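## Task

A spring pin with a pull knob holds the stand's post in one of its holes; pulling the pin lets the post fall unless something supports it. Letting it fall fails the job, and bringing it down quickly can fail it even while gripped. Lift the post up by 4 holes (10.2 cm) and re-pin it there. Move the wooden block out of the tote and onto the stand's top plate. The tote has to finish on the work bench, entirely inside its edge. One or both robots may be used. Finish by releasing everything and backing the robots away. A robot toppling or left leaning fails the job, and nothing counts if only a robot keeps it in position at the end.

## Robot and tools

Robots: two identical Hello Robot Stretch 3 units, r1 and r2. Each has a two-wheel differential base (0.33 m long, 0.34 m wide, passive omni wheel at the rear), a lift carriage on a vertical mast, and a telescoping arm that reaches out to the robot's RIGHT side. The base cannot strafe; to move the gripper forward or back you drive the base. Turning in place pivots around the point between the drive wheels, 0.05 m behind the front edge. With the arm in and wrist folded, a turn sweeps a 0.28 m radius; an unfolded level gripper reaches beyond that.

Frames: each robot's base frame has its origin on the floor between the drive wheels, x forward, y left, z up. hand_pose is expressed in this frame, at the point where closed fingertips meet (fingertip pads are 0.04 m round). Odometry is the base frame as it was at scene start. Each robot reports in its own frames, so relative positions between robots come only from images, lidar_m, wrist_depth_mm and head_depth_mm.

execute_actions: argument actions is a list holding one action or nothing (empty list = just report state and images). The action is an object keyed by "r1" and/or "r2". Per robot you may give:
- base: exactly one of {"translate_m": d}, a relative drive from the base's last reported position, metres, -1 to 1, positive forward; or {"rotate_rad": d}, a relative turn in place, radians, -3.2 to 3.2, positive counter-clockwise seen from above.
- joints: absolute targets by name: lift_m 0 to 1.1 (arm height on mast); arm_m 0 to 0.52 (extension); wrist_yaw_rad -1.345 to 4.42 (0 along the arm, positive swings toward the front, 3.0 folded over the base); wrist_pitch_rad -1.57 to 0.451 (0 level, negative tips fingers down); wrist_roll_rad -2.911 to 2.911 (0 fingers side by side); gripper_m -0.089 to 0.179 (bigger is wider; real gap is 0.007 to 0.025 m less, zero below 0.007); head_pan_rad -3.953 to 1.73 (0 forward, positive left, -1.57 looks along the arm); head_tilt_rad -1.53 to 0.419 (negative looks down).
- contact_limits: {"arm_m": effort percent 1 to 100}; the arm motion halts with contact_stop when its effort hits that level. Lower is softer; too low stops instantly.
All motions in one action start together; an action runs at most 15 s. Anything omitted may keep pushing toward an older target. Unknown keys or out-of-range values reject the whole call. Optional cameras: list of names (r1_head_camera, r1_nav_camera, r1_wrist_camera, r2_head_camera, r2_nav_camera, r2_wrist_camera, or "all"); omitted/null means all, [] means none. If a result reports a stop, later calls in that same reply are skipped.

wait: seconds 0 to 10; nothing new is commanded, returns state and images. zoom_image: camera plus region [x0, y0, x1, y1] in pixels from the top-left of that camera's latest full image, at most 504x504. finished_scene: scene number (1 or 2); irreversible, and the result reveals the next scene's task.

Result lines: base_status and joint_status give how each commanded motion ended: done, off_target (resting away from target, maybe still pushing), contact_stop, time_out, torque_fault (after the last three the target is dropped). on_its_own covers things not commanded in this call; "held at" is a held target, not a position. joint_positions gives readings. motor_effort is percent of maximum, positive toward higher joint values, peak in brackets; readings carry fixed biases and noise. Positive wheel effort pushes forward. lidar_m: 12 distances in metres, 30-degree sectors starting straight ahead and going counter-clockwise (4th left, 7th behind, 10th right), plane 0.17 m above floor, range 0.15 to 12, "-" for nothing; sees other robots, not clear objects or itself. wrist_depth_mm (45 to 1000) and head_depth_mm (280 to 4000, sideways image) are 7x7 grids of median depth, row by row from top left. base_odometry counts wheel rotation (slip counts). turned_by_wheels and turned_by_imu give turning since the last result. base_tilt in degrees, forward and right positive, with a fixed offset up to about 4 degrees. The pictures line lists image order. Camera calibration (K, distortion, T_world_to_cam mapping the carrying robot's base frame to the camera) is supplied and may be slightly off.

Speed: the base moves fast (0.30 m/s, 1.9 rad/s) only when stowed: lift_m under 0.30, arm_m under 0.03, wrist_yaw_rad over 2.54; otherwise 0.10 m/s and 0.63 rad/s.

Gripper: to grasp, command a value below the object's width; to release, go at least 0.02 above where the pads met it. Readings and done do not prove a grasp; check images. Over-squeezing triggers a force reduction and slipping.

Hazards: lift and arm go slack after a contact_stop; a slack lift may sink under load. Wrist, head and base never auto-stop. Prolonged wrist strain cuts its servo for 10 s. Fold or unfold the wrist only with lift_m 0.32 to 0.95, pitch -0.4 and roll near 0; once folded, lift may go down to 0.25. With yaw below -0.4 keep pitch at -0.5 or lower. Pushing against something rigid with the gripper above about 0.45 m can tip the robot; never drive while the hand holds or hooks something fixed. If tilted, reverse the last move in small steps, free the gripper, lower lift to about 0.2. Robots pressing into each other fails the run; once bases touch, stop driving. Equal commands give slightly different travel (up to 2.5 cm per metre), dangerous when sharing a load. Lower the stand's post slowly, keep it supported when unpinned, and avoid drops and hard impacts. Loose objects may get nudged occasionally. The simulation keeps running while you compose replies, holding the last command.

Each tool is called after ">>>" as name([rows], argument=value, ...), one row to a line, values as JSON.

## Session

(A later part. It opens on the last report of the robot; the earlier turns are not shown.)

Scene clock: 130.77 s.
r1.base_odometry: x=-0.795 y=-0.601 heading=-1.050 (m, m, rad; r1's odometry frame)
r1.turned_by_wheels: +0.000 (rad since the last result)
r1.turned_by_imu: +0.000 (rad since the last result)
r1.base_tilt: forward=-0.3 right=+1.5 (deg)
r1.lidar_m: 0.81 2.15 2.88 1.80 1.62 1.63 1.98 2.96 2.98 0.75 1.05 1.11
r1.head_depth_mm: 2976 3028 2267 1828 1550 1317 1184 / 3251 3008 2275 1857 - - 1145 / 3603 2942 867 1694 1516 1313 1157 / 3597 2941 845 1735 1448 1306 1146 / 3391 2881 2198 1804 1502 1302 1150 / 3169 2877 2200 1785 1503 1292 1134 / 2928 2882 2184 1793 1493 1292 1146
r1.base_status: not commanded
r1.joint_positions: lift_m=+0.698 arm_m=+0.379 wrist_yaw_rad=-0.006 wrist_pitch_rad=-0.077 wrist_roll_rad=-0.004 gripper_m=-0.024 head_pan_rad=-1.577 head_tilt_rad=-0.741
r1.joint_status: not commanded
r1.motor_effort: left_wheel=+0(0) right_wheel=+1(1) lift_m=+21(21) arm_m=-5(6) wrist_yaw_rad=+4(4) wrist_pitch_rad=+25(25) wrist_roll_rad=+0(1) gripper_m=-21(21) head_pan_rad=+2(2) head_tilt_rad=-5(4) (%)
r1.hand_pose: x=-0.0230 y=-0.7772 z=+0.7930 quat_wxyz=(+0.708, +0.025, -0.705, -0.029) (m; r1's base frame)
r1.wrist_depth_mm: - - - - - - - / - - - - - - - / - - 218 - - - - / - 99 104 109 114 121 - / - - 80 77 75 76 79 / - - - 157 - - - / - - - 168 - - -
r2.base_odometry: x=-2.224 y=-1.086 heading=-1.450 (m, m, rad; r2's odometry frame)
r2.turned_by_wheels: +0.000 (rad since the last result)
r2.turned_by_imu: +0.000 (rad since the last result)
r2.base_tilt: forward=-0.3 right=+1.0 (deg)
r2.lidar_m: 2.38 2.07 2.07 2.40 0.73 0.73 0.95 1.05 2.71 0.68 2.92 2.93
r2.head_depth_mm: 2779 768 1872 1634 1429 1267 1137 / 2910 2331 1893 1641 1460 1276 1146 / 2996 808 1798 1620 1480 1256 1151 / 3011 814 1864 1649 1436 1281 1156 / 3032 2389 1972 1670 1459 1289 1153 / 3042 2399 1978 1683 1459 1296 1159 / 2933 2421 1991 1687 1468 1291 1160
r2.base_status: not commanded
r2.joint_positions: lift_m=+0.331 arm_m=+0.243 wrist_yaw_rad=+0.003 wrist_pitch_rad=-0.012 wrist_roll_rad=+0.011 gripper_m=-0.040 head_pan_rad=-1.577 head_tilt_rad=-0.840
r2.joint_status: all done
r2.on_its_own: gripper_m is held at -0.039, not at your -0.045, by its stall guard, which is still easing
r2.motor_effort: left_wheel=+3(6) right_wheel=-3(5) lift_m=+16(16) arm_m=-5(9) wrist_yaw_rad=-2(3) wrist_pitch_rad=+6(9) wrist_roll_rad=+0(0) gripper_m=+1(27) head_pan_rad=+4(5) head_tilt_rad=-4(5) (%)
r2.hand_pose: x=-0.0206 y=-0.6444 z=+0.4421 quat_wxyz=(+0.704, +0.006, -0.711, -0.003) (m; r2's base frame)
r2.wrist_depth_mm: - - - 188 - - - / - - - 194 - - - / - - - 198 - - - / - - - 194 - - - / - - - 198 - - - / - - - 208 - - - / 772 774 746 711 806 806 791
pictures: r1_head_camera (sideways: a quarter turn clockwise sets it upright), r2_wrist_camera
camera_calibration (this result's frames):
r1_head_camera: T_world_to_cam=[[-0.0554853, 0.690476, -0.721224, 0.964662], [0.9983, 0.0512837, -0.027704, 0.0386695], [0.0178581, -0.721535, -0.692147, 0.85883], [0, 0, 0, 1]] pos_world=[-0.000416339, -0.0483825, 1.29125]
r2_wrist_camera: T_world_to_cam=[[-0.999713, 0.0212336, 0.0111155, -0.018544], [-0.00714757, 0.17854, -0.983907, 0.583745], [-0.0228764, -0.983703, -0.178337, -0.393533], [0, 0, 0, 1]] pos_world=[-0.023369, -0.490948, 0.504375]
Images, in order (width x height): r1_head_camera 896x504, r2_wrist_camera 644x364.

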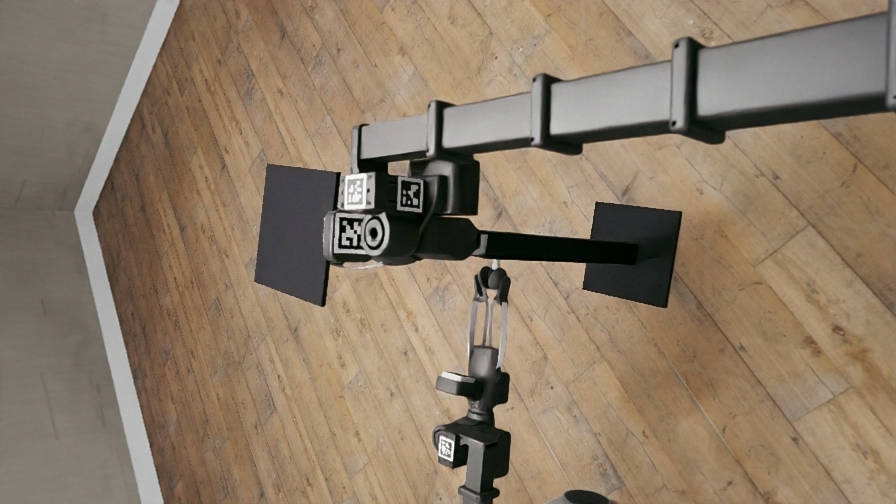

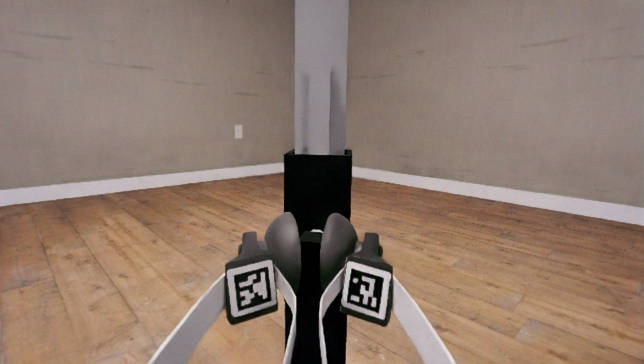

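>>> execute_actions([
  {"r1":{"joints":{"lift_m":0.693}},"r2":{"joints":{"gripper_m":0.05}}},
], cameras=["r1_head_camera"])

>>> execute_actions([
  {"r2":{"joints":{"arm_m":0.259}}},
], cameras=[])

>>> execute_actions([
  {"r2":{"joints":{"gripper_m":-0.035}}},
], cameras=["r2_wrist_camera"])

>>> execute_actions([
  {"r2":{"joints":{"arm_m":0.245}}},
], cameras=["r2_head_camera","r2_wrist_camera"])

Scene clock: 145.37 s.
r1.base_odometry: x=-0.795 y=-0.601 heading=-1.050 (m, m, rad; r1's odometry frame)
r1.turned_by_wheels: +0.000 (rad since the last result)
r1.turned_by_imu: +0.001 (rad since the last result)
r1.base_tilt: forward=-0.2 right=+1.5 (deg)
r1.lidar_m: 0.81 2.16 2.87 1.80 1.62 1.63 1.98 2.96 2.97 0.75 1.05 1.11
r1.head_depth_mm: 3000 2994 2287 1840 1529 1350 1182 / 3338 2990 2267 1874 - - 1140 / 3634 2959 869 1721 1517 1311 1156 / 3546 2943 848 1726 1443 1316 1152 / 3329 2924 2235 1818 1516 1305 1147 / 3088 2881 2202 1786 1520 1297 1141 / 2859 2887 2211 1776 1502 1295 1133
r1.base_status: not commanded
r1.joint_positions: lift_m=+0.693 arm_m=+0.379 wrist_yaw_rad=-0.006 wrist_pitch_rad=-0.063 wrist_roll_rad=-0.004 gripper_m=-0.024 head_pan_rad=-1.577 head_tilt_rad=-0.741
r1.joint_status: all done
r1.motor_effort: left_wheel=-1(0) right_wheel=+0(1) lift_m=+21(21) arm_m=-6(5) wrist_yaw_rad=+4(4) wrist_pitch_rad=+21(25) wrist_roll_rad=+0(0) gripper_m=-22(21) head_pan_rad=+2(2) head_tilt_rad=-4(5) (%)
r1.hand_pose: x=-0.0230 y=-0.7777 z=+0.7914 quat_wxyz=(+0.708, +0.021, -0.705, -0.025) (m; r1's base frame)
r1.wrist_depth_mm: - - - - - - - / - - - - - - - / - - 225 - - - - / - 96 101 106 112 118 - / - - 79 77 74 73 76 / - - - 156 - - - / - - - 166 - - -
r2.base_odometry: x=-2.224 y=-1.086 heading=-1.450 (m, m, rad; r2's odometry frame)
r2.turned_by_wheels: +0.000 (rad since the last result)
r2.turned_by_imu: +0.000 (rad since the last result)
r2.base_tilt: forward=-0.3 right=+1.0 (deg)
r2.lidar_m: 2.38 2.07 2.07 2.40 0.73 0.73 0.95 1.04 2.71 0.68 2.93 2.93
r2.head_depth_mm: 2766 771 1867 1636 1431 1262 1135 / 2929 2321 1886 1649 1453 1275 1148 / 2972 810 1804 1609 1478 1259 1154 / 2984 816 1868 1650 1428 1281 1153 / 3058 2394 1967 1675 1460 1286 1151 / 3045 2404 1979 1684 1466 1293 1156 / 2959 2421 1984 1682 1464 1297 1164
r2.base_status: not commanded
r2.joint_positions: lift_m=+0.331 arm_m=+0.243 wrist_yaw_rad=+0.003 wrist_pitch_rad=-0.017 wrist_roll_rad=+0.011 gripper_m=+0.050 head_pan_rad=-1.577 head_tilt_rad=-0.840
r2.joint_status: all done
r2.motor_effort: left_wheel=+2(3) right_wheel=-3(3) lift_m=+16(16) arm_m=-3(4) wrist_yaw_rad=-1(2) wrist_pitch_rad=+8(8) wrist_roll_rad=+0(1) gripper_m=+1(83) head_pan_rad=+4(4) head_tilt_rad=-5(4) (%)
r2.hand_pose: x=-0.0206 y=-0.6441 z=+0.4410 quat_wxyz=(+0.704, +0.007, -0.711, -0.005) (m; r2's base frame)
r2.wrist_depth_mm: - - - 186 - - - / - - - 193 - - - / - - - 198 - - - / - - - 195 - - - / - - - 199 - - - / 994 - - 207 - - - / 766 768 776 216 762 789 816
pictures: r1_head_camera (sideways: a quarter turn clockwise sets it upright)
camera_calibration (this result's frames):
r1_head_camera: T_world_to_cam=[[-0.0554852, 0.690476, -0.721224, 0.964662], [0.9983, 0.0512836, -0.027704, 0.0386695], [0.0178581, -0.721535, -0.692147, 0.85883], [0, 0, 0, 1]] pos_world=[-0.000416344, -0.0483825, 1.29125]
Images, in order (width x height): r1_head_camera 896x504.

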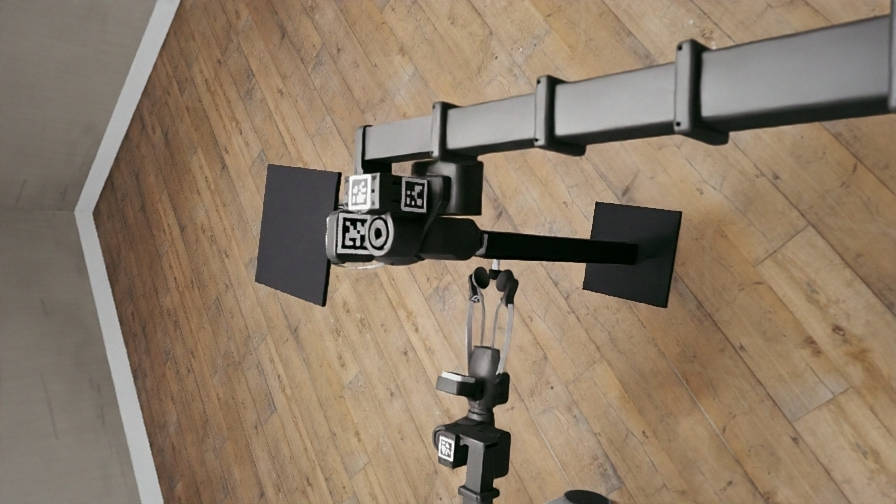

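Scene clock: 146.33 s.
r1.base_odometry: x=-0.795 y=-0.601 heading=-1.050 (m, m, rad; r1's odometry frame)
r1.turned_by_wheels: +0.000 (rad since the last result)
r1.turned_by_imu: +0.000 (rad since the last result)
r1.base_tilt: forward=-0.2 right=+1.5 (deg)
r1.lidar_m: 0.81 2.15 2.88 1.80 1.62 1.63 1.97 2.96 2.98 0.76 1.05 1.11
r1.head_depth_mm: 2992 2997 2291 1849 1539 1339 1187 / 3287 2973 2267 1890 - - 1140 / 3571 2962 870 1714 1534 1317 1155 / 3547 2909 848 1747 1454 1313 1151 / 3328 2954 2203 1800 1512 1301 1144 / 3114 2878 2201 1757 1503 1302 1145 / 2890 2848 2213 1764 1493 1293 1139
r1.base_status: not commanded
r1.joint_positions: lift_m=+0.693 arm_m=+0.379 wrist_yaw_rad=-0.006 wrist_pitch_rad=-0.063 wrist_roll_rad=-0.004 gripper_m=-0.024 head_pan_rad=-1.577 head_tilt_rad=-0.741
r1.joint_status: not commanded
r1.motor_effort: left_wheel=-1(0) right_wheel=+0(1) lift_m=+21(20) arm_m=-5(5) wrist_yaw_rad=+4(3) wrist_pitch_rad=+20(21) wrist_roll_rad=+0(0) gripper_m=-21(21) head_pan_rad=+2(2) head_tilt_rad=-4(5) (%)
r1.hand_pose: x=-0.0230 y=-0.7777 z=+0.7914 quat_wxyz=(+0.708, +0.021, -0.705, -0.025) (m; r1's base frame)
r1.wrist_depth_mm: - - - - - - - / - - - - - - - / - - 225 - - - - / - 96 101 106 112 119 - / - - 80 77 74 73 76 / - - - 156 - - - / - - - 166 - - -
r2.base_odometry: x=-2.224 y=-1.086 heading=-1.450 (m, m, rad; r2's odometry frame)
r2.turned_by_wheels: +0.000 (rad since the last result)
r2.turned_by_imu: +0.000 (rad since the last result)
r2.base_tilt: forward=-0.2 right=+1.1 (deg)
r2.lidar_m: 2.39 2.07 2.07 2.40 0.73 0.73 0.95 1.04 2.71 0.68 2.92 2.93
r2.head_depth_mm: 2793 769 1870 1643 1424 1264 1136 / 2913 2330 1878 1646 1463 1281 1150 / 2995 810 1807 1624 1500 1253 1153 / 3004 817 1873 1635 1434 1282 1149 / 3013 2384 1951 1675 1449 1286 1156 / 3056 2387 1972 1679 1465 1292 1155 / 2940 2427 1996 1692 1464 1296 1162
r2.base_status: not commanded
r2.joint_positions: lift_m=+0.331 arm_m=+0.259 wrist_yaw_rad=+0.003 wrist_pitch_rad=-0.017 wrist_roll_rad=+0.011 gripper_m=+0.050 head_pan_rad=-1.577 head_tilt_rad=-0.840
r2.joint_status: all done
r2.motor_effort: left_wheel=+3(3) right_wheel=-3(3) lift_m=+16(16) arm_m=+2(3) wrist_yaw_rad=-2(2) wrist_pitch_rad=+8(8) wrist_roll_rad=+0(0) gripper_m=+0(1) head_pan_rad=+4(4) head_tilt_rad=-5(4) (%)
r2.hand_pose: x=-0.0206 y=-0.6595 z=+0.4410 quat_wxyz=(+0.704, +0.007, -0.711, -0.005) (m; r2's base frame)
r2.wrist_depth_mm: - - - 173 - - - / - - - 176 - - - / - - - 183 - - - / - - - 179 - - - / - - - 182 - - - / - 996 - 189 - - - / 760 778 770 196 747 789 779
pictures: none
No camera images: the call's "cameras" was empty. Leave "cameras" out to get every camera's image.

Scene clock: 147.67 s.
r1.base_odometry: x=-0.795 y=-0.601 heading=-1.050 (m, m, rad; r1's odometry frame)
r1.turned_by_wheels: +0.000 (rad since the last result)
r1.turned_by_imu: +0.000 (rad since the last result)
r1.base_tilt: forward=-0.2 right=+1.5 (deg)
r1.lidar_m: 0.81 2.15 2.87 1.81 1.63 1.63 1.98 2.96 2.98 0.75 1.05 1.11
r1.head_depth_mm: 2989 3009 2286 1842 1544 1334 1183 / 3301 2971 2253 1881 - - 1139 / 3575 2897 869 1725 1520 1315 1155 / 3565 2924 848 1737 1447 1302 1147 / 3367 2907 2212 1817 1514 1305 1145 / 3107 2862 2201 1753 1502 1296 1134 / 2922 2841 2199 1778 1506 1285 1141
r1.base_status: not commanded
r1.joint_positions: lift_m=+0.693 arm_m=+0.379 wrist_yaw_rad=-0.006 wrist_pitch_rad=-0.063 wrist_roll_rad=-0.004 gripper_m=-0.024 head_pan_rad=-1.577 head_tilt_rad=-0.741
r1.joint_status: not commanded
r1.motor_effort: left_wheel=-1(1) right_wheel=+1(1) lift_m=+20(20) arm_m=-5(5) wrist_yaw_rad=+3(4) wrist_pitch_rad=+21(21) wrist_roll_rad=+0(0) gripper_m=-22(21) head_pan_rad=+2(2) head_tilt_rad=-4(5) (%)
r1.hand_pose: x=-0.0230 y=-0.7777 z=+0.7914 quat_wxyz=(+0.708, +0.021, -0.705, -0.025) (m; r1's base frame)
r1.wrist_depth_mm: - - - - - - - / - - - - - - - / - - 224 - - - - / - 96 101 106 112 119 - / - - 80 77 74 73 76 / - - - 156 - - - / - - - 166 - - -
r2.base_odometry: x=-2.224 y=-1.086 heading=-1.450 (m, m, rad; r2's odometry frame)
r2.turned_by_wheels: +0.000 (rad since the last result)
r2.turned_by_imu: +0.000 (rad since the last result)
r2.base_tilt: forward=-0.3 right=+1.0 (deg)
r2.lidar_m: 2.38 2.07 2.07 2.42 0.73 0.73 0.95 1.04 2.71 0.68 2.93 2.93
r2.head_depth_mm: 2813 772 1867 1641 1425 1271 1136 / 2925 2349 1887 1644 1454 1274 1147 / 2979 812 1808 1635 1495 1255 1155 / 3025 817 1866 1630 1436 1280 1153 / 3032 2384 1969 1672 1452 1286 1154 / 3062 2409 1979 1672 1457 1292 1156 / 2925 2418 1992 1692 1464 1294 1164
r2.base_status: not commanded
r2.joint_positions: lift_m=+0.331 arm_m=+0.259 wrist_yaw_rad=-0.003 wrist_pitch_rad=-0.017 wrist_roll_rad=+0.011 gripper_m=-0.034 head_pan_rad=-1.577 head_tilt_rad=-0.840
r2.joint_status: all done
r2.motor_effort: left_wheel=+2(3) right_wheel=-3(3) lift_m=+16(16) arm_m=+1(1) wrist_yaw_rad=+3(3) wrist_pitch_rad=+9(9) wrist_roll_rad=+0(0) gripper_m=-24(97) head_pan_rad=+4(4) head_tilt_rad=-5(5) (%)
r2.hand_pose: x=-0.0223 y=-0.6594 z=+0.4408 quat_wxyz=(+0.703, +0.005, -0.711, -0.008) (m; r2's base frame)
r2.wrist_depth_mm: - - - 173 - - - / - - - 178 - - - / - - - 183 - - - / - - - 178 - - - / - - - 182 - - - / - - - 151 - - - / 752 781 782 198 773 803 789
pictures: r2_wrist_camera
camera_calibration (this result's frames):
r2_wrist_camera: T_world_to_cam=[[-0.999551, 0.0277791, 0.0112397, -0.0156346], [-0.00594984, 0.183634, -0.982977, 0.588101], [-0.0293702, -0.982602, -0.183386, -0.40579], [0, 0, 0, 1]] pos_world=[-0.0240466, -0.506291, 0.503849]
Images, in order (width x height): r2_wrist_camera 644x364.

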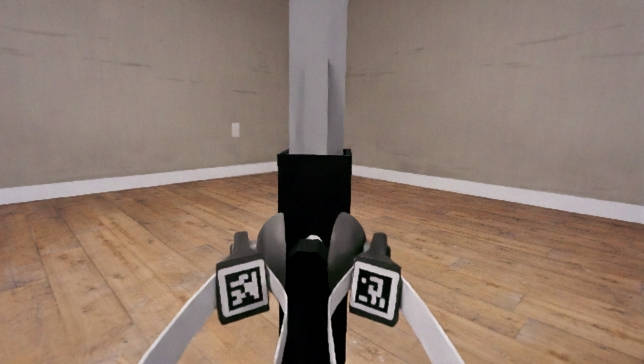

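Scene clock: 148.60 s.
r1.base_odometry: x=-0.795 y=-0.601 heading=-1.050 (m, m, rad; r1's odometry frame)
r1.turned_by_wheels: +0.000 (rad since the last result)
r1.turned_by_imu: +0.000 (rad since the last result)
r1.base_tilt: forward=-0.2 right=+1.5 (deg)
r1.lidar_m: 0.81 2.16 2.87 1.80 1.62 1.63 1.98 2.96 2.98 0.75 1.05 1.11
r1.head_depth_mm: 2985 3012 2283 1837 1546 1336 1186 / 3242 2971 2237 1877 - - 1133 / 3546 2948 869 1699 1519 1315 1153 / 3602 2943 848 1728 1444 1303 1157 / 3352 2926 2207 1806 1511 1306 1149 / 3130 2867 2219 1790 1500 1295 1150 / 2939 2858 2204 1762 1491 1297 1142
r1.base_status: not commanded
r1.joint_positions: lift_m=+0.693 arm_m=+0.379 wrist_yaw_rad=-0.006 wrist_pitch_rad=-0.063 wrist_roll_rad=-0.004 gripper_m=-0.024 head_pan_rad=-1.577 head_tilt_rad=-0.741
r1.joint_status: not commanded
r1.motor_effort: left_wheel=-1(1) right_wheel=+1(1) lift_m=+20(20) arm_m=-5(5) wrist_yaw_rad=+4(4) wrist_pitch_rad=+21(21) wrist_roll_rad=+0(0) gripper_m=-21(21) head_pan_rad=+2(2) head_tilt_rad=-5(4) (%)
r1.hand_pose: x=-0.0230 y=-0.7777 z=+0.7914 quat_wxyz=(+0.708, +0.021, -0.705, -0.025) (m; r1's base frame)
r1.wrist_depth_mm: - - - - - - - / - - - - - - - / - - 224 - - - - / - 97 101 106 112 119 - / - - 79 77 74 73 76 / - - - 156 - - - / - - - 165 - - -
r2.base_odometry: x=-2.224 y=-1.086 heading=-1.450 (m, m, rad; r2's odometry frame)
r2.turned_by_wheels: +0.000 (rad since the last result)
r2.turned_by_imu: +0.000 (rad since the last result)
r2.base_tilt: forward=-0.3 right=+1.1 (deg)
r2.lidar_m: 2.39 2.07 2.07 2.40 0.73 0.73 0.95 1.04 2.71 0.68 2.93 2.93
r2.head_depth_mm: 2785 770 1877 1642 1425 1267 1139 / 2933 2337 1894 1642 1456 1280 1146 / 2977 809 1805 1618 1473 1258 1153 / 3001 817 1866 1646 1433 1284 1147 / 3009 2384 1962 1672 1453 1287 1154 / 3043 2402 1986 1676 1466 1290 1159 / 2923 2421 1981 1686 1470 1296 1164
r2.base_status: not commanded
r2.joint_positions: lift_m=+0.331 arm_m=+0.246 wrist_yaw_rad=+0.003 wrist_pitch_rad=-0.012 wrist_roll_rad=+0.011 gripper_m=-0.031 head_pan_rad=-1.577 head_tilt_rad=-0.840
r2.joint_status: all done
r2.motor_effort: left_wheel=+4(4) right_wheel=-4(4) lift_m=+16(16) arm_m=-5(9) wrist_yaw_rad=-2(2) wrist_pitch_rad=+6(9) wrist_roll_rad=+0(0) gripper_m=-20(23) head_pan_rad=+4(4) head_tilt_rad=-4(4) (%)
r2.hand_pose: x=-0.0207 y=-0.6464 z=+0.4421 quat_wxyz=(+0.704, +0.006, -0.711, -0.004) (m; r2's base frame)
r2.wrist_depth_mm: - - - 185 - - - / - - - 191 - - - / - - - 196 - - - / - - - 192 - - - / - - - 195 - - - / - - - 205 - - - / 776 768 761 213 801 819 796
pictures: r2_head_camera (sideways: a quarter turn clockwise sets it upright), r2_wrist_camera
camera_calibration (this result's frames):
r2_head_camera: T_world_to_cam=[[0.019645, 0.765463, -0.64318, 0.857196], [0.998521, 0.0176013, 0.051446, -0.0674819], [0.0507008, -0.643239, -0.763985, 0.951623], [0, 0, 0, 1]] pos_world=[0.00229443, -0.0428429, 1.28183]
r2_wrist_camera: T_world_to_cam=[[-0.999705, 0.0216119, 0.0111159, -0.0183528], [-0.00708006, 0.178557, -0.983904, 0.584118], [-0.0232489, -0.983692, -0.178352, -0.395544], [0, 0, 0, 1]] pos_world=[-0.0234078, -0.492995, 0.504374]
Images, in order (width x height): r2_head_camera 896x504, r2_wrist_camera 644x364.

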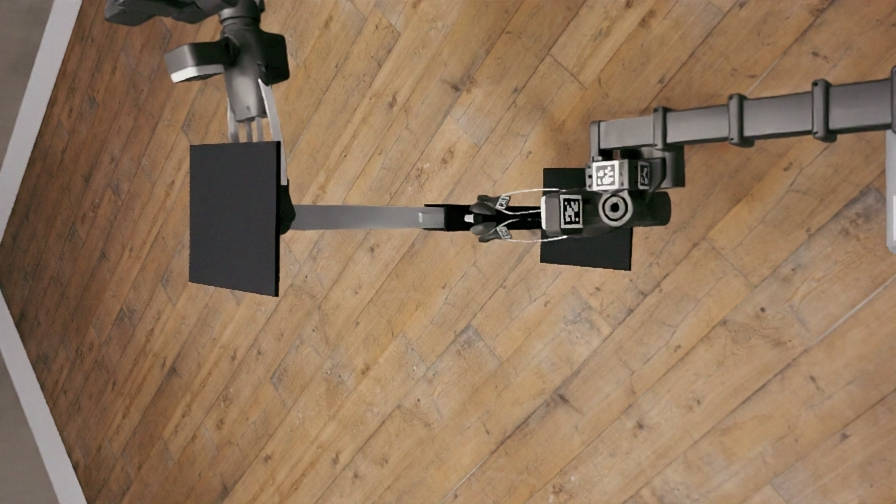

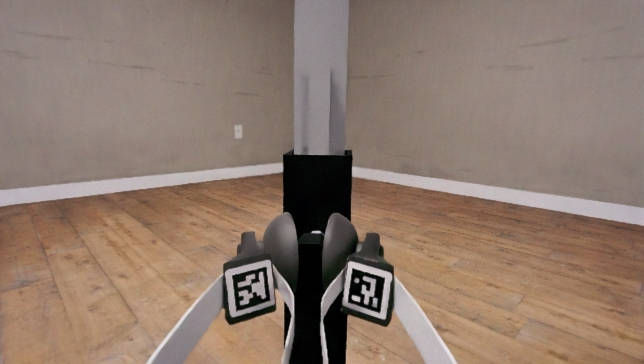

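I was gripping the sleeve at 0.259; now the pads are on the knob. Continue pulling.

>>> execute_actions([
  {"r2":{"joints":{"arm_m":0.233,"gripper_m":-0.042}}},
], cameras=["r1_head_camera","r2_wrist_camera"])

Scene clock: 154.87 s.
r1.base_odometry: x=-0.795 y=-0.601 heading=-1.050 (m, m, rad; r1's odometry frame)
r1.turned_by_wheels: +0.000 (rad since the last result)
r1.turned_by_imu: +0.001 (rad since the last result)
r1.base_tilt: forward=-0.2 right=+1.5 (deg)
r1.lidar_m: 0.81 2.16 2.88 1.80 1.62 1.63 1.98 2.96 2.98 0.76 1.05 1.11
r1.head_depth_mm: 3001 2992 2295 1837 1544 1333 1185 / 3257 2975 2261 1884 - - 1142 / 3651 2918 864 1727 1530 1313 1150 / 3602 2954 849 1744 1447 1306 1155 / 3304 2870 2224 1797 1503 1302 1147 / 3124 2885 2222 1782 1507 1302 1134 / 2879 2859 2207 1635 1508 1296 1144
r1.base_status: not commanded
r1.joint_positions: lift_m=+0.693 arm_m=+0.379 wrist_yaw_rad=-0.006 wrist_pitch_rad=-0.063 wrist_roll_rad=-0.004 gripper_m=-0.024 head_pan_rad=-1.577 head_tilt_rad=-0.741
r1.joint_status: not commanded
r1.motor_effort: left_wheel=-1(1) right_wheel=+1(1) lift_m=+21(21) arm_m=-5(5) wrist_yaw_rad=+4(4) wrist_pitch_rad=+21(21) wrist_roll_rad=+0(1) gripper_m=-21(21) head_pan_rad=+2(2) head_tilt_rad=-5(5) (%)
r1.hand_pose: x=-0.0230 y=-0.7777 z=+0.7914 quat_wxyz=(+0.708, +0.021, -0.705, -0.025) (m; r1's base frame)
r1.wrist_depth_mm: - - - - - - - / - - - - - - - / - - 225 - - - - / - 96 101 106 112 119 - / - - 80 77 74 73 76 / - - - 156 - - - / - - - 166 - - -
r2.base_odometry: x=-2.224 y=-1.086 heading=-1.450 (m, m, rad; r2's odometry frame)
r2.turned_by_wheels: +0.000 (rad since the last result)
r2.turned_by_imu: +0.000 (rad since the last result)
r2.base_tilt: forward=-0.2 right=+1.0 (deg)
r2.lidar_m: 2.38 2.07 2.07 2.40 0.73 0.73 0.95 1.04 2.71 0.68 2.93 2.92
r2.head_depth_mm: 2798 769 1870 1636 1429 1267 1138 / 2929 2327 1881 1647 1441 1290 1156 / 2950 811 1809 1618 1456 1256 1154 / 3011 816 1859 1628 1437 1279 1150 / 3033 2392 1963 1664 1454 1281 1155 / 3083 2400 1972 1689 1467 1289 1159 / 2944 2418 2004 1694 1464 1294 1163
r2.base_status: not commanded
r2.joint_positions: lift_m=+0.331 arm_m=+0.233 wrist_yaw_rad=+0.003 wrist_pitch_rad=-0.012 wrist_roll_rad=+0.011 gripper_m=-0.041 head_pan_rad=-1.577 head_tilt_rad=-0.840
r2.joint_status: all done
r2.motor_effort: left_wheel=+3(3) right_wheel=-3(4) lift_m=+16(16) arm_m=-4(16) wrist_yaw_rad=-2(1) wrist_pitch_rad=+6(6) wrist_roll_rad=-1(0) gripper_m=-20(78) head_pan_rad=+4(4) head_tilt_rad=-4(3) (%)
r2.hand_pose: x=-0.0207 y=-0.6343 z=+0.4422 quat_wxyz=(+0.704, +0.005, -0.711, -0.003) (m; r2's base frame)
r2.wrist_depth_mm: - - - - - - - / - - - - - - - / - - - - - - - / - - - 205 - - - / - - - 209 - - - / - - - - - - - / 765 783 751 225 795 797 822
pictures: r1_head_camera (sideways: a quarter turn clockwise sets it upright), r2_wrist_camera
camera_calibration (this result's frames):
r1_head_camera: T_world_to_cam=[[-0.0554852, 0.690476, -0.721224, 0.964662], [0.9983, 0.0512836, -0.027704, 0.0386695], [0.0178581, -0.721535, -0.692147, 0.85883], [0, 0, 0, 1]] pos_world=[-0.000416344, -0.0483825, 1.29125]
r2_wrist_camera: T_world_to_cam=[[-0.999705, 0.0216176, 0.0111024, -0.0186072], [-0.00707859, 0.178015, -0.984002, 0.581787], [-0.0232481, -0.98379, -0.177809, -0.383873], [0, 0, 0, 1]] pos_world=[-0.0234078, -0.480815, 0.50443]
Images, in order (width x height): r1_head_camera 896x504, r2_wrist_camera 644x364.

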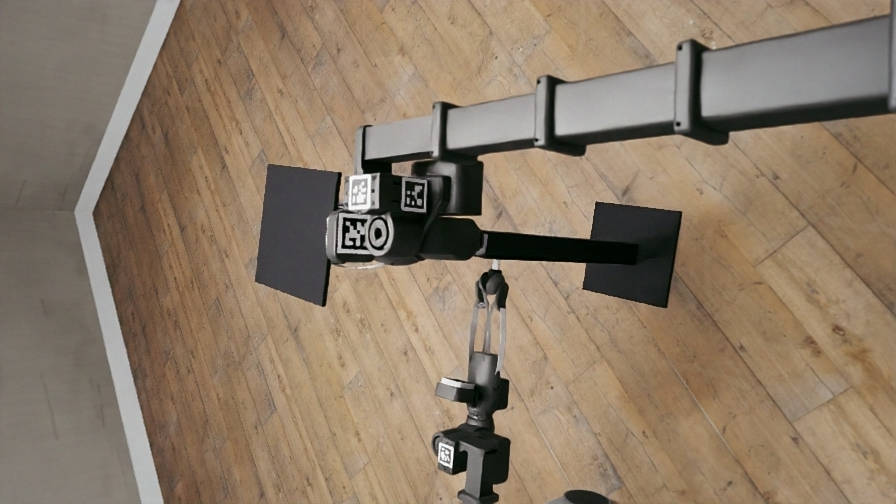

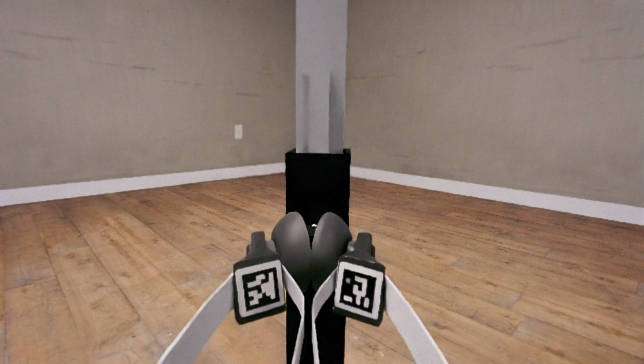

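>>> execute_actions([
  {"r2":{"joints":{"gripper_m":0.05}}},
], cameras=[])

>>> execute_actions([
  {"r2":{"joints":{"arm_m":0.253}}},
], cameras=[])

>>> execute_actions([
  {"r2":{"joints":{"gripper_m":-0.036}}},
], cameras=["r2_wrist_camera"])

>>> execute_actions([
  {"r2":{"joints":{"arm_m":0.243}}},
], cameras=[])

>>> execute_actions([
  {"r1":{"joints":{"lift_m":0.705}}},
], cameras=["r2_wrist_camera"])

Scene clock: 167.87 s.
r1.base_odometry: x=-0.795 y=-0.601 heading=-1.050 (m, m, rad; r1's odometry frame)
r1.turned_by_wheels: +0.000 (rad since the last result)
r1.turned_by_imu: +0.001 (rad since the last result)
r1.base_tilt: forward=-0.1 right=+1.6 (deg)
r1.lidar_m: 0.80 2.16 2.87 1.80 1.62 1.63 1.98 2.97 2.98 0.75 1.05 1.11
r1.head_depth_mm: 3024 2955 2296 1833 1528 1339 1185 / 3303 2997 2274 1875 - - 1138 / 3545 2966 869 1723 1514 1321 1158 / 3591 2872 848 1741 1442 1301 1153 / 3382 2866 2208 1805 1516 1316 1146 / 3089 2902 2227 1794 1511 1299 1146 / 2948 2895 2198 1644 1502 1294 1140
r1.base_status: not commanded
r1.joint_positions: lift_m=+0.693 arm_m=+0.379 wrist_yaw_rad=-0.006 wrist_pitch_rad=-0.063 wrist_roll_rad=-0.004 gripper_m=-0.024 head_pan_rad=-1.577 head_tilt_rad=-0.741
r1.joint_status: not commanded
r1.motor_effort: left_wheel=-1(0) right_wheel=+1(1) lift_m=+21(20) arm_m=-5(5) wrist_yaw_rad=+3(3) wrist_pitch_rad=+20(20) wrist_roll_rad=+1(1) gripper_m=-21(21) head_pan_rad=+2(2) head_tilt_rad=-5(5) (%)
r1.hand_pose: x=-0.0230 y=-0.7777 z=+0.7914 quat_wxyz=(+0.708, +0.021, -0.705, -0.025) (m; r1's base frame)
r1.wrist_depth_mm: - - - - - - - / - - - - - - - / - - 225 - - - - / - 96 101 106 112 119 - / - - 80 77 74 73 76 / - - - 156 - - - / - - - 166 - - -
r2.base_odometry: x=-2.224 y=-1.086 heading=-1.450 (m, m, rad; r2's odometry frame)
r2.turned_by_wheels: +0.000 (rad since the last result)
r2.turned_by_imu: +0.000 (rad since the last result)
r2.base_tilt: forward=-0.2 right=+1.0 (deg)
r2.lidar_m: 2.38 2.07 2.07 2.40 0.73 0.73 0.95 1.04 2.70 0.68 2.93 2.93
r2.head_depth_mm: 2799 771 1872 1639 1433 1267 1137 / 2958 2317 1889 1656 1438 1287 1156 / 3003 810 1809 1621 1464 1255 1149 / 2983 814 1867 1635 1436 1281 1151 / 3022 2396 1960 1674 1455 1287 1152 / 3059 2399 1969 1681 1458 1296 1159 / 2953 2424 1991 1687 1469 1297 1159
r2.base_status: not commanded
r2.joint_positions: lift_m=+0.331 arm_m=+0.233 wrist_yaw_rad=+0.003 wrist_pitch_rad=-0.017 wrist_roll_rad=+0.011 gripper_m=+0.050 head_pan_rad=-1.577 head_tilt_rad=-0.840
r2.joint_status: all done
r2.motor_effort: left_wheel=+3(3) right_wheel=-3(3) lift_m=+16(16) arm_m=-4(3) wrist_yaw_rad=-2(1) wrist_pitch_rad=+8(8) wrist_roll_rad=-1(1) gripper_m=+0(81) head_pan_rad=+4(4) head_tilt_rad=-5(4) (%)
r2.hand_pose: x=-0.0207 y=-0.6341 z=+0.4410 quat_wxyz=(+0.704, +0.007, -0.711, -0.005) (m; r2's base frame)
r2.wrist_depth_mm: - - - - - - - / - - - - - - - / - - - - - - - / - - - 205 - - - / - - - 208 - - - / - - - 220 - - - / 777 763 766 227 746 794 805
pictures: none
No camera images: the call's "cameras" was empty. Leave "cameras" out to get every camera's image.

Scene clock: 168.90 s.
r1.base_odometry: x=-0.795 y=-0.601 heading=-1.050 (m, m, rad; r1's odometry frame)
r1.turned_by_wheels: +0.000 (rad since the last result)
r1.turned_by_imu: +0.000 (rad since the last result)
r1.base_tilt: forward=-0.2 right=+1.6 (deg)
r1.lidar_m: 0.81 2.16 2.88 1.80 1.62 1.63 1.98 2.96 2.98 0.75 1.05 1.11
r1.head_depth_mm: 2998 2999 2274 1845 1541 1342 1187 / 3266 2969 2222 1867 - - 1137 / 3679 2920 872 1706 1513 1307 1151 / 3686 2854 852 1748 1444 1302 1149 / 3332 2941 2211 1805 1514 1299 1148 / 3059 2850 2213 1753 1505 1297 1143 / 2900 2888 2214 1798 1490 1293 1140
r1.base_status: not commanded
r1.joint_positions: lift_m=+0.693 arm_m=+0.379 wrist_yaw_rad=-0.006 wrist_pitch_rad=-0.063 wrist_roll_rad=-0.004 gripper_m=-0.024 head_pan_rad=-1.577 head_tilt_rad=-0.741
r1.joint_status: not commanded
r1.motor_effort: left_wheel=+0(0) right_wheel=+1(1) lift_m=+20(20) arm_m=-6(5) wrist_yaw_rad=+4(4) wrist_pitch_rad=+20(21) wrist_roll_rad=+1(1) gripper_m=-21(21) head_pan_rad=+2(2) head_tilt_rad=-4(4) (%)
r1.hand_pose: x=-0.0230 y=-0.7777 z=+0.7914 quat_wxyz=(+0.708, +0.021, -0.705, -0.025) (m; r1's base frame)
r1.wrist_depth_mm: - - - - - - - / - - - - - - - / - - 226 - - - - / - 96 101 106 112 118 - / - - 79 77 74 73 76 / - - - 156 - - - / - - - 166 - - -
r2.base_odometry: x=-2.224 y=-1.086 heading=-1.450 (m, m, rad; r2's odometry frame)
r2.turned_by_wheels: +0.000 (rad since the last result)
r2.turned_by_imu: +0.000 (rad since the last result)
r2.base_tilt: forward=-0.2 right=+1.0 (deg)
r2.lidar_m: 2.39 2.07 2.07 2.40 0.73 0.73 0.95 1.04 2.70 0.68 2.93 2.93
r2.head_depth_mm: 2776 770 1868 1639 1431 1265 1137 / 2921 2334 1887 1650 1453 1293 1154 / 2953 810 1816 1625 1475 1253 1152 / 2983 817 1862 1644 1434 1280 1151 / 3023 2388 1960 1677 1449 1285 1151 / 3062 2413 1978 1688 1458 1290 1160 / 2930 2410 1998 1694 1467 1298 1159
r2.base_status: not commanded
r2.joint_positions: lift_m=+0.331 arm_m=+0.253 wrist_yaw_rad=+0.003 wrist_pitch_rad=-0.017 wrist_roll_rad=+0.011 gripper_m=+0.050 head_pan_rad=-1.577 head_tilt_rad=-0.840
r2.joint_status: all done
r2.motor_effort: left_wheel=+3(3) right_wheel=-3(3) lift_m=+16(16) arm_m=+2(2) wrist_yaw_rad=-2(2) wrist_pitch_rad=+8(8) wrist_roll_rad=-1(0) gripper_m=+1(0) head_pan_rad=+4(4) head_tilt_rad=-4(5) (%)
r2.hand_pose: x=-0.0207 y=-0.6535 z=+0.4409 quat_wxyz=(+0.704, +0.007, -0.711, -0.005) (m; r2's base frame)
r2.wrist_depth_mm: - - - 178 - - - / - - - 184 - - - / - - - 190 - - - / - - - 184 - - - / - - - 189 - - - / 991 994 - 195 - - - / 769 773 765 206 756 782 807
pictures: none
No camera images: the call's "cameras" was empty. Leave "cameras" out to get every camera's image.

Scene clock: 170.23 s.
r1.base_odometry: x=-0.795 y=-0.601 heading=-1.050 (m, m, rad; r1's odometry frame)
r1.turned_by_wheels: +0.000 (rad since the last result)
r1.turned_by_imu: +0.000 (rad since the last result)
r1.base_tilt: forward=-0.2 right=+1.5 (deg)
r1.lidar_m: 0.80 2.15 2.87 1.80 1.62 1.63 1.98 2.96 2.98 0.75 1.05 1.11
r1.head_depth_mm: 3007 3005 2285 1849 1542 1342 1179 / 3296 2966 2234 1882 - - 1131 / 3569 2938 868 1720 1526 1318 1154 / 3610 2983 848 1733 1452 1318 1150 / 3374 2890 2220 1794 1502 1315 1151 / 3131 2880 2203 1748 1507 1295 1137 / 2899 2910 2190 1793 1491 1286 1141
r1.base_status: not commanded
r1.joint_positions: lift_m=+0.693 arm_m=+0.379 wrist_yaw_rad=-0.006 wrist_pitch_rad=-0.063 wrist_roll_rad=-0.004 gripper_m=-0.024 head_pan_rad=-1.577 head_tilt_rad=-0.741
r1.joint_status: not commanded
r1.motor_effort: left_wheel=+0(0) right_wheel=+2(0) lift_m=+20(20) arm_m=-5(5) wrist_yaw_rad=+3(4) wrist_pitch_rad=+21(21) wrist_roll_rad=+0(0) gripper_m=-21(21) head_pan_rad=+2(2) head_tilt_rad=-4(5) (%)
r1.hand_pose: x=-0.0230 y=-0.7777 z=+0.7914 quat_wxyz=(+0.708, +0.021, -0.705, -0.025) (m; r1's base frame)
r1.wrist_depth_mm: - - - - - - - / - - - - - - - / - - 225 - - - - / - 96 101 106 112 119 - / - - 80 77 74 73 76 / - - - 156 - - - / - - - 165 - - -
r2.base_odometry: x=-2.224 y=-1.086 heading=-1.450 (m, m, rad; r2's odometry frame)
r2.turned_by_wheels: +0.000 (rad since the last result)
r2.turned_by_imu: +0.000 (rad since the last result)
r2.base_tilt: forward=-0.3 right=+1.0 (deg)
r2.lidar_m: 2.38 2.07 2.07 2.40 0.73 0.73 0.95 1.04 2.71 0.68 2.93 2.92
r2.head_depth_mm: 2795 769 1877 1636 1427 1269 1136 / 2928 2331 1896 1644 1461 1288 1159 / 2982 810 1799 1639 1481 1261 1154 / 3000 817 1863 1642 1430 1282 1151 / 3038 2387 1955 1677 1450 1283 1153 / 3068 2409 1985 1683 1460 1290 1159 / 2932 2420 1999 1695 1467 1297 1161
r2.base_status: not commanded
r2.joint_positions: lift_m=+0.331 arm_m=+0.253 wrist_yaw_rad=+0.003 wrist_pitch_rad=-0.015 wrist_roll_rad=+0.011 gripper_m=-0.035 head_pan_rad=-1.577 head_tilt_rad=-0.840
r2.joint_status: all done
r2.motor_effort: left_wheel=+2(3) right_wheel=-3(3) lift_m=+16(16) arm_m=-1(1) wrist_yaw_rad=-2(2) wrist_pitch_rad=+7(8) wrist_roll_rad=+0(0) gripper_m=-23(98) head_pan_rad=+3(4) head_tilt_rad=-5(5) (%)
r2.hand_pose: x=-0.0207 y=-0.6538 z=+0.4413 quat_wxyz=(+0.704, +0.007, -0.711, -0.005) (m; r2's base frame)
r2.wrist_depth_mm: - - - 178 - - - / - - - 183 - - - / - - - 189 - - - / - - - 184 - - - / - - - 188 - - - / 1000 - - 197 - - - / 754 759 764 204 791 795 801
pictures: r2_wrist_camera
camera_calibration (this result's frames):
r2_wrist_camera: T_world_to_cam=[[-0.999704, 0.0215844, 0.011189, -0.0182369], [-0.00708725, 0.181508, -0.983364, 0.58637], [-0.0232563, -0.983153, -0.181302, -0.401282], [0, 0, 0, 1]] pos_world=[-0.0234081, -0.500559, 0.504066]
Images, in order (width x height): r2_wrist_camera 644x364.

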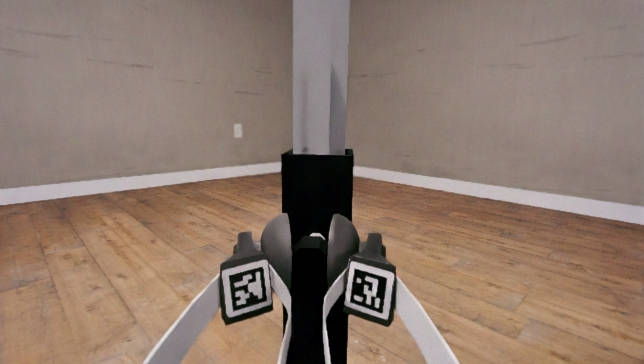

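Scene clock: 171.07 s.
r1.base_odometry: x=-0.795 y=-0.601 heading=-1.050 (m, m, rad; r1's odometry frame)
r1.turned_by_wheels: +0.000 (rad since the last result)
r1.turned_by_imu: +0.000 (rad since the last result)
r1.base_tilt: forward=-0.2 right=+1.6 (deg)
r1.lidar_m: 0.80 2.15 2.87 1.80 1.62 1.63 1.98 2.96 2.97 0.76 1.05 1.11
r1.head_depth_mm: 2978 2973 2308 1860 1547 1340 1182 / 3289 2969 2290 1878 - - 1135 / 3583 2944 870 1718 1514 1317 1154 / 3525 2925 847 1749 1439 1317 1150 / 3326 2923 2225 1791 1515 1306 1150 / 3123 2892 2193 1815 1525 1294 1140 / 2878 2872 2188 1790 1509 1284 1142
r1.base_status: not commanded
r1.joint_positions: lift_m=+0.693 arm_m=+0.379 wrist_yaw_rad=-0.006 wrist_pitch_rad=-0.063 wrist_roll_rad=-0.004 gripper_m=-0.024 head_pan_rad=-1.577 head_tilt_rad=-0.741
r1.joint_status: not commanded
r1.motor_effort: left_wheel=+0(1) right_wheel=+1(1) lift_m=+21(20) arm_m=-5(5) wrist_yaw_rad=+4(4) wrist_pitch_rad=+21(21) wrist_roll_rad=+0(0) gripper_m=-21(21) head_pan_rad=+2(2) head_tilt_rad=-4(4) (%)
r1.hand_pose: x=-0.0230 y=-0.7777 z=+0.7914 quat_wxyz=(+0.708, +0.021, -0.705, -0.025) (m; r1's base frame)
r1.wrist_depth_mm: - - - - - - - / - - - - - - - / - - 225 - - - - / - 96 101 106 112 118 - / - - 79 77 74 73 76 / - - - 156 - - - / - - - 165 - - -
r2.base_odometry: x=-2.224 y=-1.086 heading=-1.450 (m, m, rad; r2's odometry frame)
r2.turned_by_wheels: +0.000 (rad since the last result)
r2.turned_by_imu: +0.000 (rad since the last result)
r2.base_tilt: forward=-0.3 right=+1.0 (deg)
r2.lidar_m: 2.38 2.07 2.07 2.40 0.73 0.73 0.95 1.04 2.70 0.68 2.93 2.93
r2.head_depth_mm: 2789 768 1867 1634 1434 1263 1139 / 2929 2317 1885 1644 1456 1293 1160 / 2968 812 1812 1622 1483 1254 1155 / 3017 817 1858 1652 1439 1282 1150 / 3032 2386 1955 1676 1457 1289 1150 / 3053 2406 1975 1682 1458 1292 1153 / 2948 2424 1998 1680 1465 1298 1166
r2.base_status: not commanded
r2.joint_positions: lift_m=+0.331 arm_m=+0.244 wrist_yaw_rad=+0.003 wrist_pitch_rad=-0.014 wrist_roll_rad=+0.011 gripper_m=-0.032 head_pan_rad=-1.577 head_tilt_rad=-0.840
r2.joint_status: all done
r2.motor_effort: left_wheel=+3(3) right_wheel=-3(3) lift_m=+16(16) arm_m=-4(4) wrist_yaw_rad=-2(3) wrist_pitch_rad=+7(7) wrist_roll_rad=+0(1) gripper_m=-20(22) head_pan_rad=+5(3) head_tilt_rad=-3(4) (%)
r2.hand_pose: x=-0.0207 y=-0.6444 z=+0.4417 quat_wxyz=(+0.704, +0.006, -0.711, -0.004) (m; r2's base frame)
r2.wrist_depth_mm: - - - 188 - - - / - - - 192 - - - / - - - 198 - - - / - - - 194 - - - / - - - 198 - - - / - - - 209 - - - / 763 778 746 703 804 812 808
pictures: none
No camera images: the call's "cameras" was empty. Leave "cameras" out to get every camera's image.

Scene clock: 171.83 s.
r1.base_odometry: x=-0.795 y=-0.601 heading=-1.050 (m, m, rad; r1's odometry frame)
r1.turned_by_wheels: +0.000 (rad since the last result)
r1.turned_by_imu: +0.000 (rad since the last result)
r1.base_tilt: forward=-0.2 right=+1.6 (deg)
r1.lidar_m: 0.81 2.15 2.88 1.80 1.62 1.63 1.98 2.96 2.98 0.75 1.05 1.11
r1.head_depth_mm: 3006 3058 2303 1831 1544 1329 - / 3242 2919 2265 1852 - - 1158 / 3584 2910 882 1704 1525 1320 1156 / 3613 2925 850 1739 1440 1307 1148 / 3335 2887 2218 1805 1524 1304 1142 / 3131 2891 2215 1800 1495 1290 1147 / 2926 2863 2192 1785 1503 1293 1138
r1.base_status: not commanded
r1.joint_positions: lift_m=+0.704 arm_m=+0.379 wrist_yaw_rad=-0.006 wrist_pitch_rad=-0.097 wrist_roll_rad=-0.004 gripper_m=-0.024 head_pan_rad=-1.577 head_tilt_rad=-0.741
r1.joint_status: all done
r1.motor_effort: left_wheel=+0(0) right_wheel=+0(1) lift_m=+30(27) arm_m=-5(6) wrist_yaw_rad=+4(4) wrist_pitch_rad=+31(32) wrist_roll_rad=+0(1) gripper_m=-21(21) head_pan_rad=+2(2) head_tilt_rad=-5(4) (%)
r1.hand_pose: x=-0.0230 y=-0.7762 z=+0.7942 quat_wxyz=(+0.708, +0.033, -0.705, -0.037) (m; r1's base frame)
r1.wrist_depth_mm: - - - - - - - / - - - - - - - / - - 208 221 - - - / - 104 108 113 118 125 - / - 84 80 78 78 81 89 / - - - 159 - - 70 / - - - 170 - - -
r2.base_odometry: x=-2.224 y=-1.086 heading=-1.450 (m, m, rad; r2's odometry frame)
r2.turned_by_wheels: +0.000 (rad since the last result)
r2.turned_by_imu: +0.000 (rad since the last result)
r2.base_tilt: forward=-0.3 right=+1.0 (deg)
r2.lidar_m: 2.38 2.07 2.07 2.40 0.73 0.73 0.95 1.04 2.70 0.68 2.92 2.93
r2.head_depth_mm: 2794 765 1868 1641 1424 1265 1138 / 2930 2335 1886 1649 1456 1289 1159 / 2970 809 1808 1623 1474 1253 1152 / 3011 814 1865 1650 1439 1278 1152 / 3022 2385 1971 1674 1458 1286 1156 / 3060 2403 1979 1683 1459 1291 1157 / 2922 2426 1995 1691 1469 1297 1159
r2.base_status: not commanded
r2.joint_positions: lift_m=+0.331 arm_m=+0.244 wrist_yaw_rad=+0.003 wrist_pitch_rad=-0.014 wrist_roll_rad=+0.011 gripper_m=-0.030 head_pan_rad=-1.577 head_tilt_rad=-0.840
r2.joint_status: not commanded
r2.on_its_own: gripper_m is held at -0.030, not at your -0.036, by its stall guard, which is not easing now
r2.motor_effort: left_wheel=+3(3) right_wheel=-4(3) lift_m=+16(16) arm_m=-5(5) wrist_yaw_rad=-1(2) wrist_pitch_rad=+7(7) wrist_roll_rad=-1(0) gripper_m=-19(19) head_pan_rad=+4(4) head_tilt_rad=-4(5) (%)
r2.hand_pose: x=-0.0207 y=-0.6444 z=+0.4417 quat_wxyz=(+0.704, +0.006, -0.711, -0.004) (m; r2's base frame)
r2.wrist_depth_mm: - - - 188 - - - / - - - 193 - - - / - - - 199 - - - / - - - 195 - - - / - - - 198 - - - / 1000 - - 207 - - - / 774 775 748 216 795 790 791
pictures: r2_wrist_camera
camera_calibration (this result's frames):
r2_wrist_camera: T_world_to_cam=[[-0.999704, 0.0216017, 0.0111484, -0.0184161], [-0.00708309, 0.179859, -0.983667, 0.584148], [-0.023254, -0.983455, -0.179653, -0.392835], [0, 0, 0, 1]] pos_world=[-0.0234081, -0.491002, 0.504238]
Images, in order (width x height): r2_wrist_camera 644x364.

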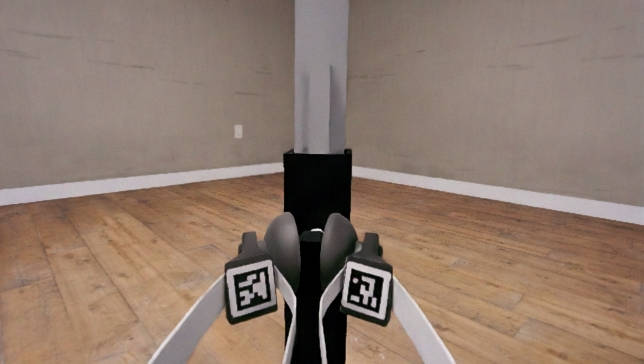

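>>> execute_actions([
  {"r1":{"joints":{"lift_m":0.694}}},
], cameras=["r2_wrist_camera"])

>>> zoom_image(camera="r2_wrist_camera", region=[240,190,390,300])

>>> execute_actions([
  {"r2":{"joints":{"arm_m":0.237}}},
], cameras=["r2_wrist_camera","r1_head_camera"])

>>> zoom_image(camera="r2_wrist_camera", region=[240,190,390,300])

Scene clock: 180.87 s.
r1.base_odometry: x=-0.795 y=-0.601 heading=-1.050 (m, m, rad; r1's odometry frame)
r1.turned_by_wheels: +0.000 (rad since the last result)
r1.turned_by_imu: +0.001 (rad since the last result)
r1.base_tilt: forward=-0.2 right=+1.5 (deg)
r1.lidar_m: 0.80 2.16 2.87 1.80 1.63 1.63 1.98 2.96 2.97 0.75 1.05 1.11
r1.head_depth_mm: 3026 2988 2277 1847 1547 1336 1192 / 3306 3021 2286 1878 - - 1149 / 3646 2974 870 1725 1518 1312 1152 / 3589 2902 850 1737 1437 1307 1149 / 3367 2897 2228 1786 1515 1299 1150 / 3104 2854 2195 1793 1515 1305 1144 / 2920 2840 2210 1771 1494 1293 1137
r1.base_status: not commanded
r1.joint_positions: lift_m=+0.694 arm_m=+0.379 wrist_yaw_rad=-0.006 wrist_pitch_rad=-0.064 wrist_roll_rad=-0.004 gripper_m=-0.024 head_pan_rad=-1.577 head_tilt_rad=-0.741
r1.joint_status: all done
r1.motor_effort: left_wheel=+0(1) right_wheel=+1(0) lift_m=+20(25) arm_m=-5(5) wrist_yaw_rad=+4(3) wrist_pitch_rad=+21(32) wrist_roll_rad=+0(0) gripper_m=-21(21) head_pan_rad=+2(2) head_tilt_rad=-5(4) (%)
r1.hand_pose: x=-0.0230 y=-0.7777 z=+0.7923 quat_wxyz=(+0.708, +0.021, -0.705, -0.025) (m; r1's base frame)
r1.wrist_depth_mm: - - - - - - - / - - - - - - - / - - 224 - - - - / - 96 101 106 112 119 - / - - 80 77 74 73 76 / - - - 156 - - - / - - - 166 - - -
r2.base_odometry: x=-2.224 y=-1.086 heading=-1.450 (m, m, rad; r2's odometry frame)
r2.turned_by_wheels: +0.000 (rad since the last result)
r2.turned_by_imu: +0.000 (rad since the last result)
r2.base_tilt: forward=-0.2 right=+1.0 (deg)
r2.lidar_m: 2.38 2.07 2.07 2.41 0.73 0.73 0.95 1.04 2.71 0.68 2.93 2.93
r2.head_depth_mm: 2798 769 1872 1632 1429 1269 1137 / 2922 2319 1887 1647 1459 1294 1155 / 2977 808 1809 1620 1481 1255 1150 / 2997 814 1864 1647 1435 1280 1151 / 3036 2413 1965 1671 1454 1283 1156 / 3060 2409 1981 1677 1457 1292 1162 / 2942 2418 1993 1686 1468 1297 1165
r2.base_status: not commanded
r2.joint_positions: lift_m=+0.331 arm_m=+0.244 wrist_yaw_rad=+0.003 wrist_pitch_rad=-0.014 wrist_roll_rad=+0.011 gripper_m=-0.030 head_pan_rad=-1.577 head_tilt_rad=-0.840
r2.joint_status: not commanded
r2.on_its_own: gripper_m is held at -0.030, not at your -0.036, by its stall guard, which is not easing now
r2.motor_effort: left_wheel=+3(3) right_wheel=-3(3) lift_m=+16(16) arm_m=-4(4) wrist_yaw_rad=-1(2) wrist_pitch_rad=+7(7) wrist_roll_rad=+0(0) gripper_m=-19(18) head_pan_rad=+4(4) head_tilt_rad=-4(4) (%)
r2.hand_pose: x=-0.0207 y=-0.6444 z=+0.4417 quat_wxyz=(+0.704, +0.006, -0.711, -0.004) (m; r2's base frame)
r2.wrist_depth_mm: - - - 188 - - - / - - - 193 - - - / - - - 198 - - - / - - - 194 - - - / - - - 198 - - - / - - - 208 - - - / 759 769 747 218 786 812 809
pictures: r2_wrist_camera
camera_calibration (this result's frames):
r2_wrist_camera: T_world_to_cam=[[-0.999704, 0.0216017, 0.0111483, -0.0184161], [-0.00708303, 0.179859, -0.983667, 0.584148], [-0.023254, -0.983455, -0.179653, -0.392835], [0, 0, 0, 1]] pos_world=[-0.0234081, -0.491002, 0.504238]
Images, in order (width x height): r2_wrist_camera 644x364.

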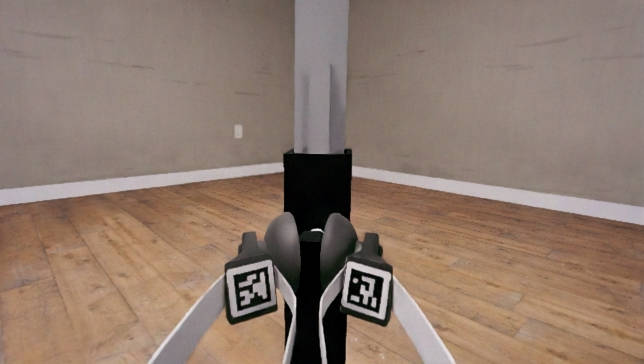

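Region (240, 190, 390, 300) of r2_wrist_camera's 644x364 image, scaled by 3.360; it fills the top 370 rows of this view, and the rest is white.

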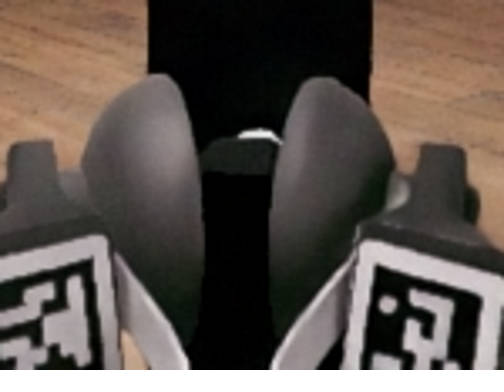

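Scene clock: 181.57 s.
r1.base_odometry: x=-0.795 y=-0.601 heading=-1.050 (m, m, rad; r1's odometry frame)
r1.turned_by_wheels: +0.000 (rad since the last result)
r1.turned_by_imu: +0.000 (rad since the last result)
r1.base_tilt: forward=-0.2 right=+1.5 (deg)
r1.lidar_m: 0.80 2.16 2.88 1.80 1.62 1.63 1.98 2.96 2.98 0.75 1.05 1.10
r1.head_depth_mm: 2948 3020 2285 1832 1538 1341 1181 / 3277 2980 2273 1884 - - 1148 / 3536 2971 870 1721 1526 1316 1155 / 3510 2920 850 1740 1450 1308 1151 / 3368 2918 2210 1803 1514 1301 1149 / 3122 2891 2212 1791 1507 1299 1143 / 2900 2883 2193 1644 1494 1297 1138
r1.base_status: not commanded
r1.joint_positions: lift_m=+0.694 arm_m=+0.379 wrist_yaw_rad=-0.006 wrist_pitch_rad=-0.064 wrist_roll_rad=-0.004 gripper_m=-0.024 head_pan_rad=-1.577 head_tilt_rad=-0.741
r1.joint_status: not commanded
r1.motor_effort: left_wheel=-1(0) right_wheel=+1(1) lift_m=+20(20) arm_m=-5(6) wrist_yaw_rad=+4(4) wrist_pitch_rad=+21(21) wrist_roll_rad=+0(0) gripper_m=-21(22) head_pan_rad=+2(2) head_tilt_rad=-4(5) (%)
r1.hand_pose: x=-0.0230 y=-0.7777 z=+0.7923 quat_wxyz=(+0.708, +0.021, -0.705, -0.025) (m; r1's base frame)
r1.wrist_depth_mm: - - - - - - - / - - - - - - - / - - 224 - - - - / - 96 101 106 112 118 - / - - 79 77 74 73 76 / - - - 156 - - - / - - - 166 - - -
r2.base_odometry: x=-2.224 y=-1.086 heading=-1.450 (m, m, rad; r2's odometry frame)
r2.turned_by_wheels: +0.000 (rad since the last result)
r2.turned_by_imu: +0.000 (rad since the last result)
r2.base_tilt: forward=-0.3 right=+1.0 (deg)
r2.lidar_m: 2.39 2.07 2.06 2.40 0.73 0.73 0.95 1.04 2.71 0.68 2.93 2.92
r2.head_depth_mm: 2791 768 1873 1635 1429 1267 1136 / 2913 2331 1890 1650 1430 1288 1161 / 2976 809 1809 1628 1463 1253 1154 / 2994 816 1868 1629 1433 1279 1151 / 3027 2379 1962 1663 1454 1284 1151 / 3065 2420 1966 1685 1463 1294 1158 / 2959 2436 1990 1683 1469 1298 1162
r2.base_status: not commanded
r2.joint_positions: lift_m=+0.331 arm_m=+0.237 wrist_yaw_rad=+0.003 wrist_pitch_rad=-0.014 wrist_roll_rad=+0.011 gripper_m=-0.030 head_pan_rad=-1.577 head_tilt_rad=-0.840
r2.joint_status: all done
r2.on_its_own: gripper_m is held at -0.030, not at your -0.036, by its stall guard, which is not easing now
r2.motor_effort: left_wheel=+3(2) right_wheel=-3(3) lift_m=+16(16) arm_m=-4(6) wrist_yaw_rad=-1(1) wrist_pitch_rad=+7(7) wrist_roll_rad=+0(0) gripper_m=-17(19) head_pan_rad=+4(4) head_tilt_rad=-4(4) (%)
r2.hand_pose: x=-0.0207 y=-0.6383 z=+0.4418 quat_wxyz=(+0.704, +0.006, -0.711, -0.004) (m; r2's base frame)
r2.wrist_depth_mm: - - - 194 - - - / - - - 199 - - - / - - - 203 - - - / - - - 201 - - - / - - - 204 - - - / 993 - - 215 - - - / 755 771 756 222 791 794 791
pictures: r1_head_camera (sideways: a quarter turn clockwise sets it upright), r2_wrist_camera
camera_calibration (this result's frames):
r1_head_camera: T_world_to_cam=[[-0.0554851, 0.690476, -0.721224, 0.964662], [0.9983, 0.0512835, -0.027704, 0.0386695], [0.017858, -0.721535, -0.692147, 0.85883], [0, 0, 0, 1]] pos_world=[-0.00041635, -0.0483825, 1.29125]
r2_wrist_camera: T_world_to_cam=[[-0.999705, 0.0216024, 0.0111466, -0.0185465], [-0.00708288, 0.17979, -0.983679, 0.583032], [-0.0232539, -0.983468, -0.179584, -0.386884], [0, 0, 0, 1]] pos_world=[-0.0234081, -0.484911, 0.504245]
Images, in order (width x height): r1_head_camera 896x504, r2_wrist_camera 644x364.

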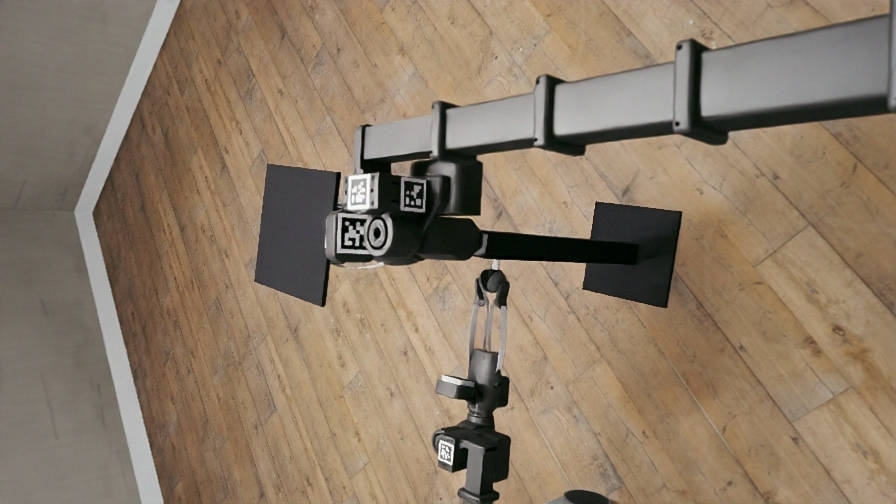

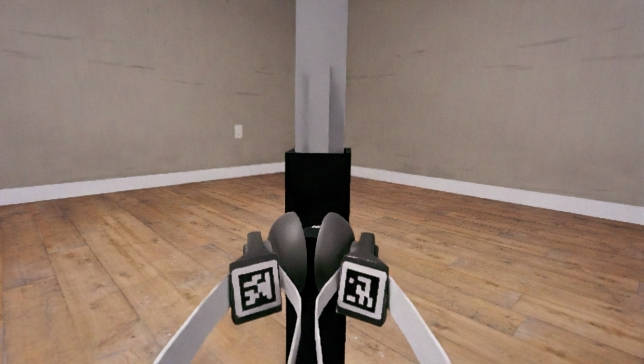

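Region (240, 190, 390, 300) of r2_wrist_camera's 644x364 image, scaled by 3.360; it fills the top 370 rows of this view, and the rest is white.

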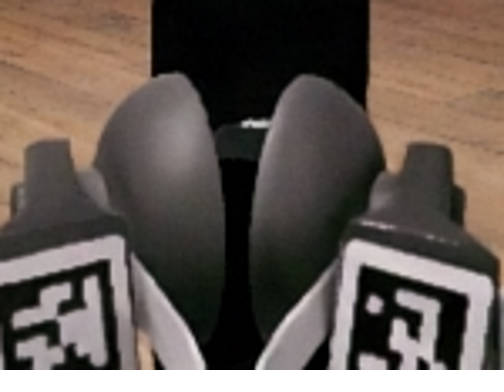

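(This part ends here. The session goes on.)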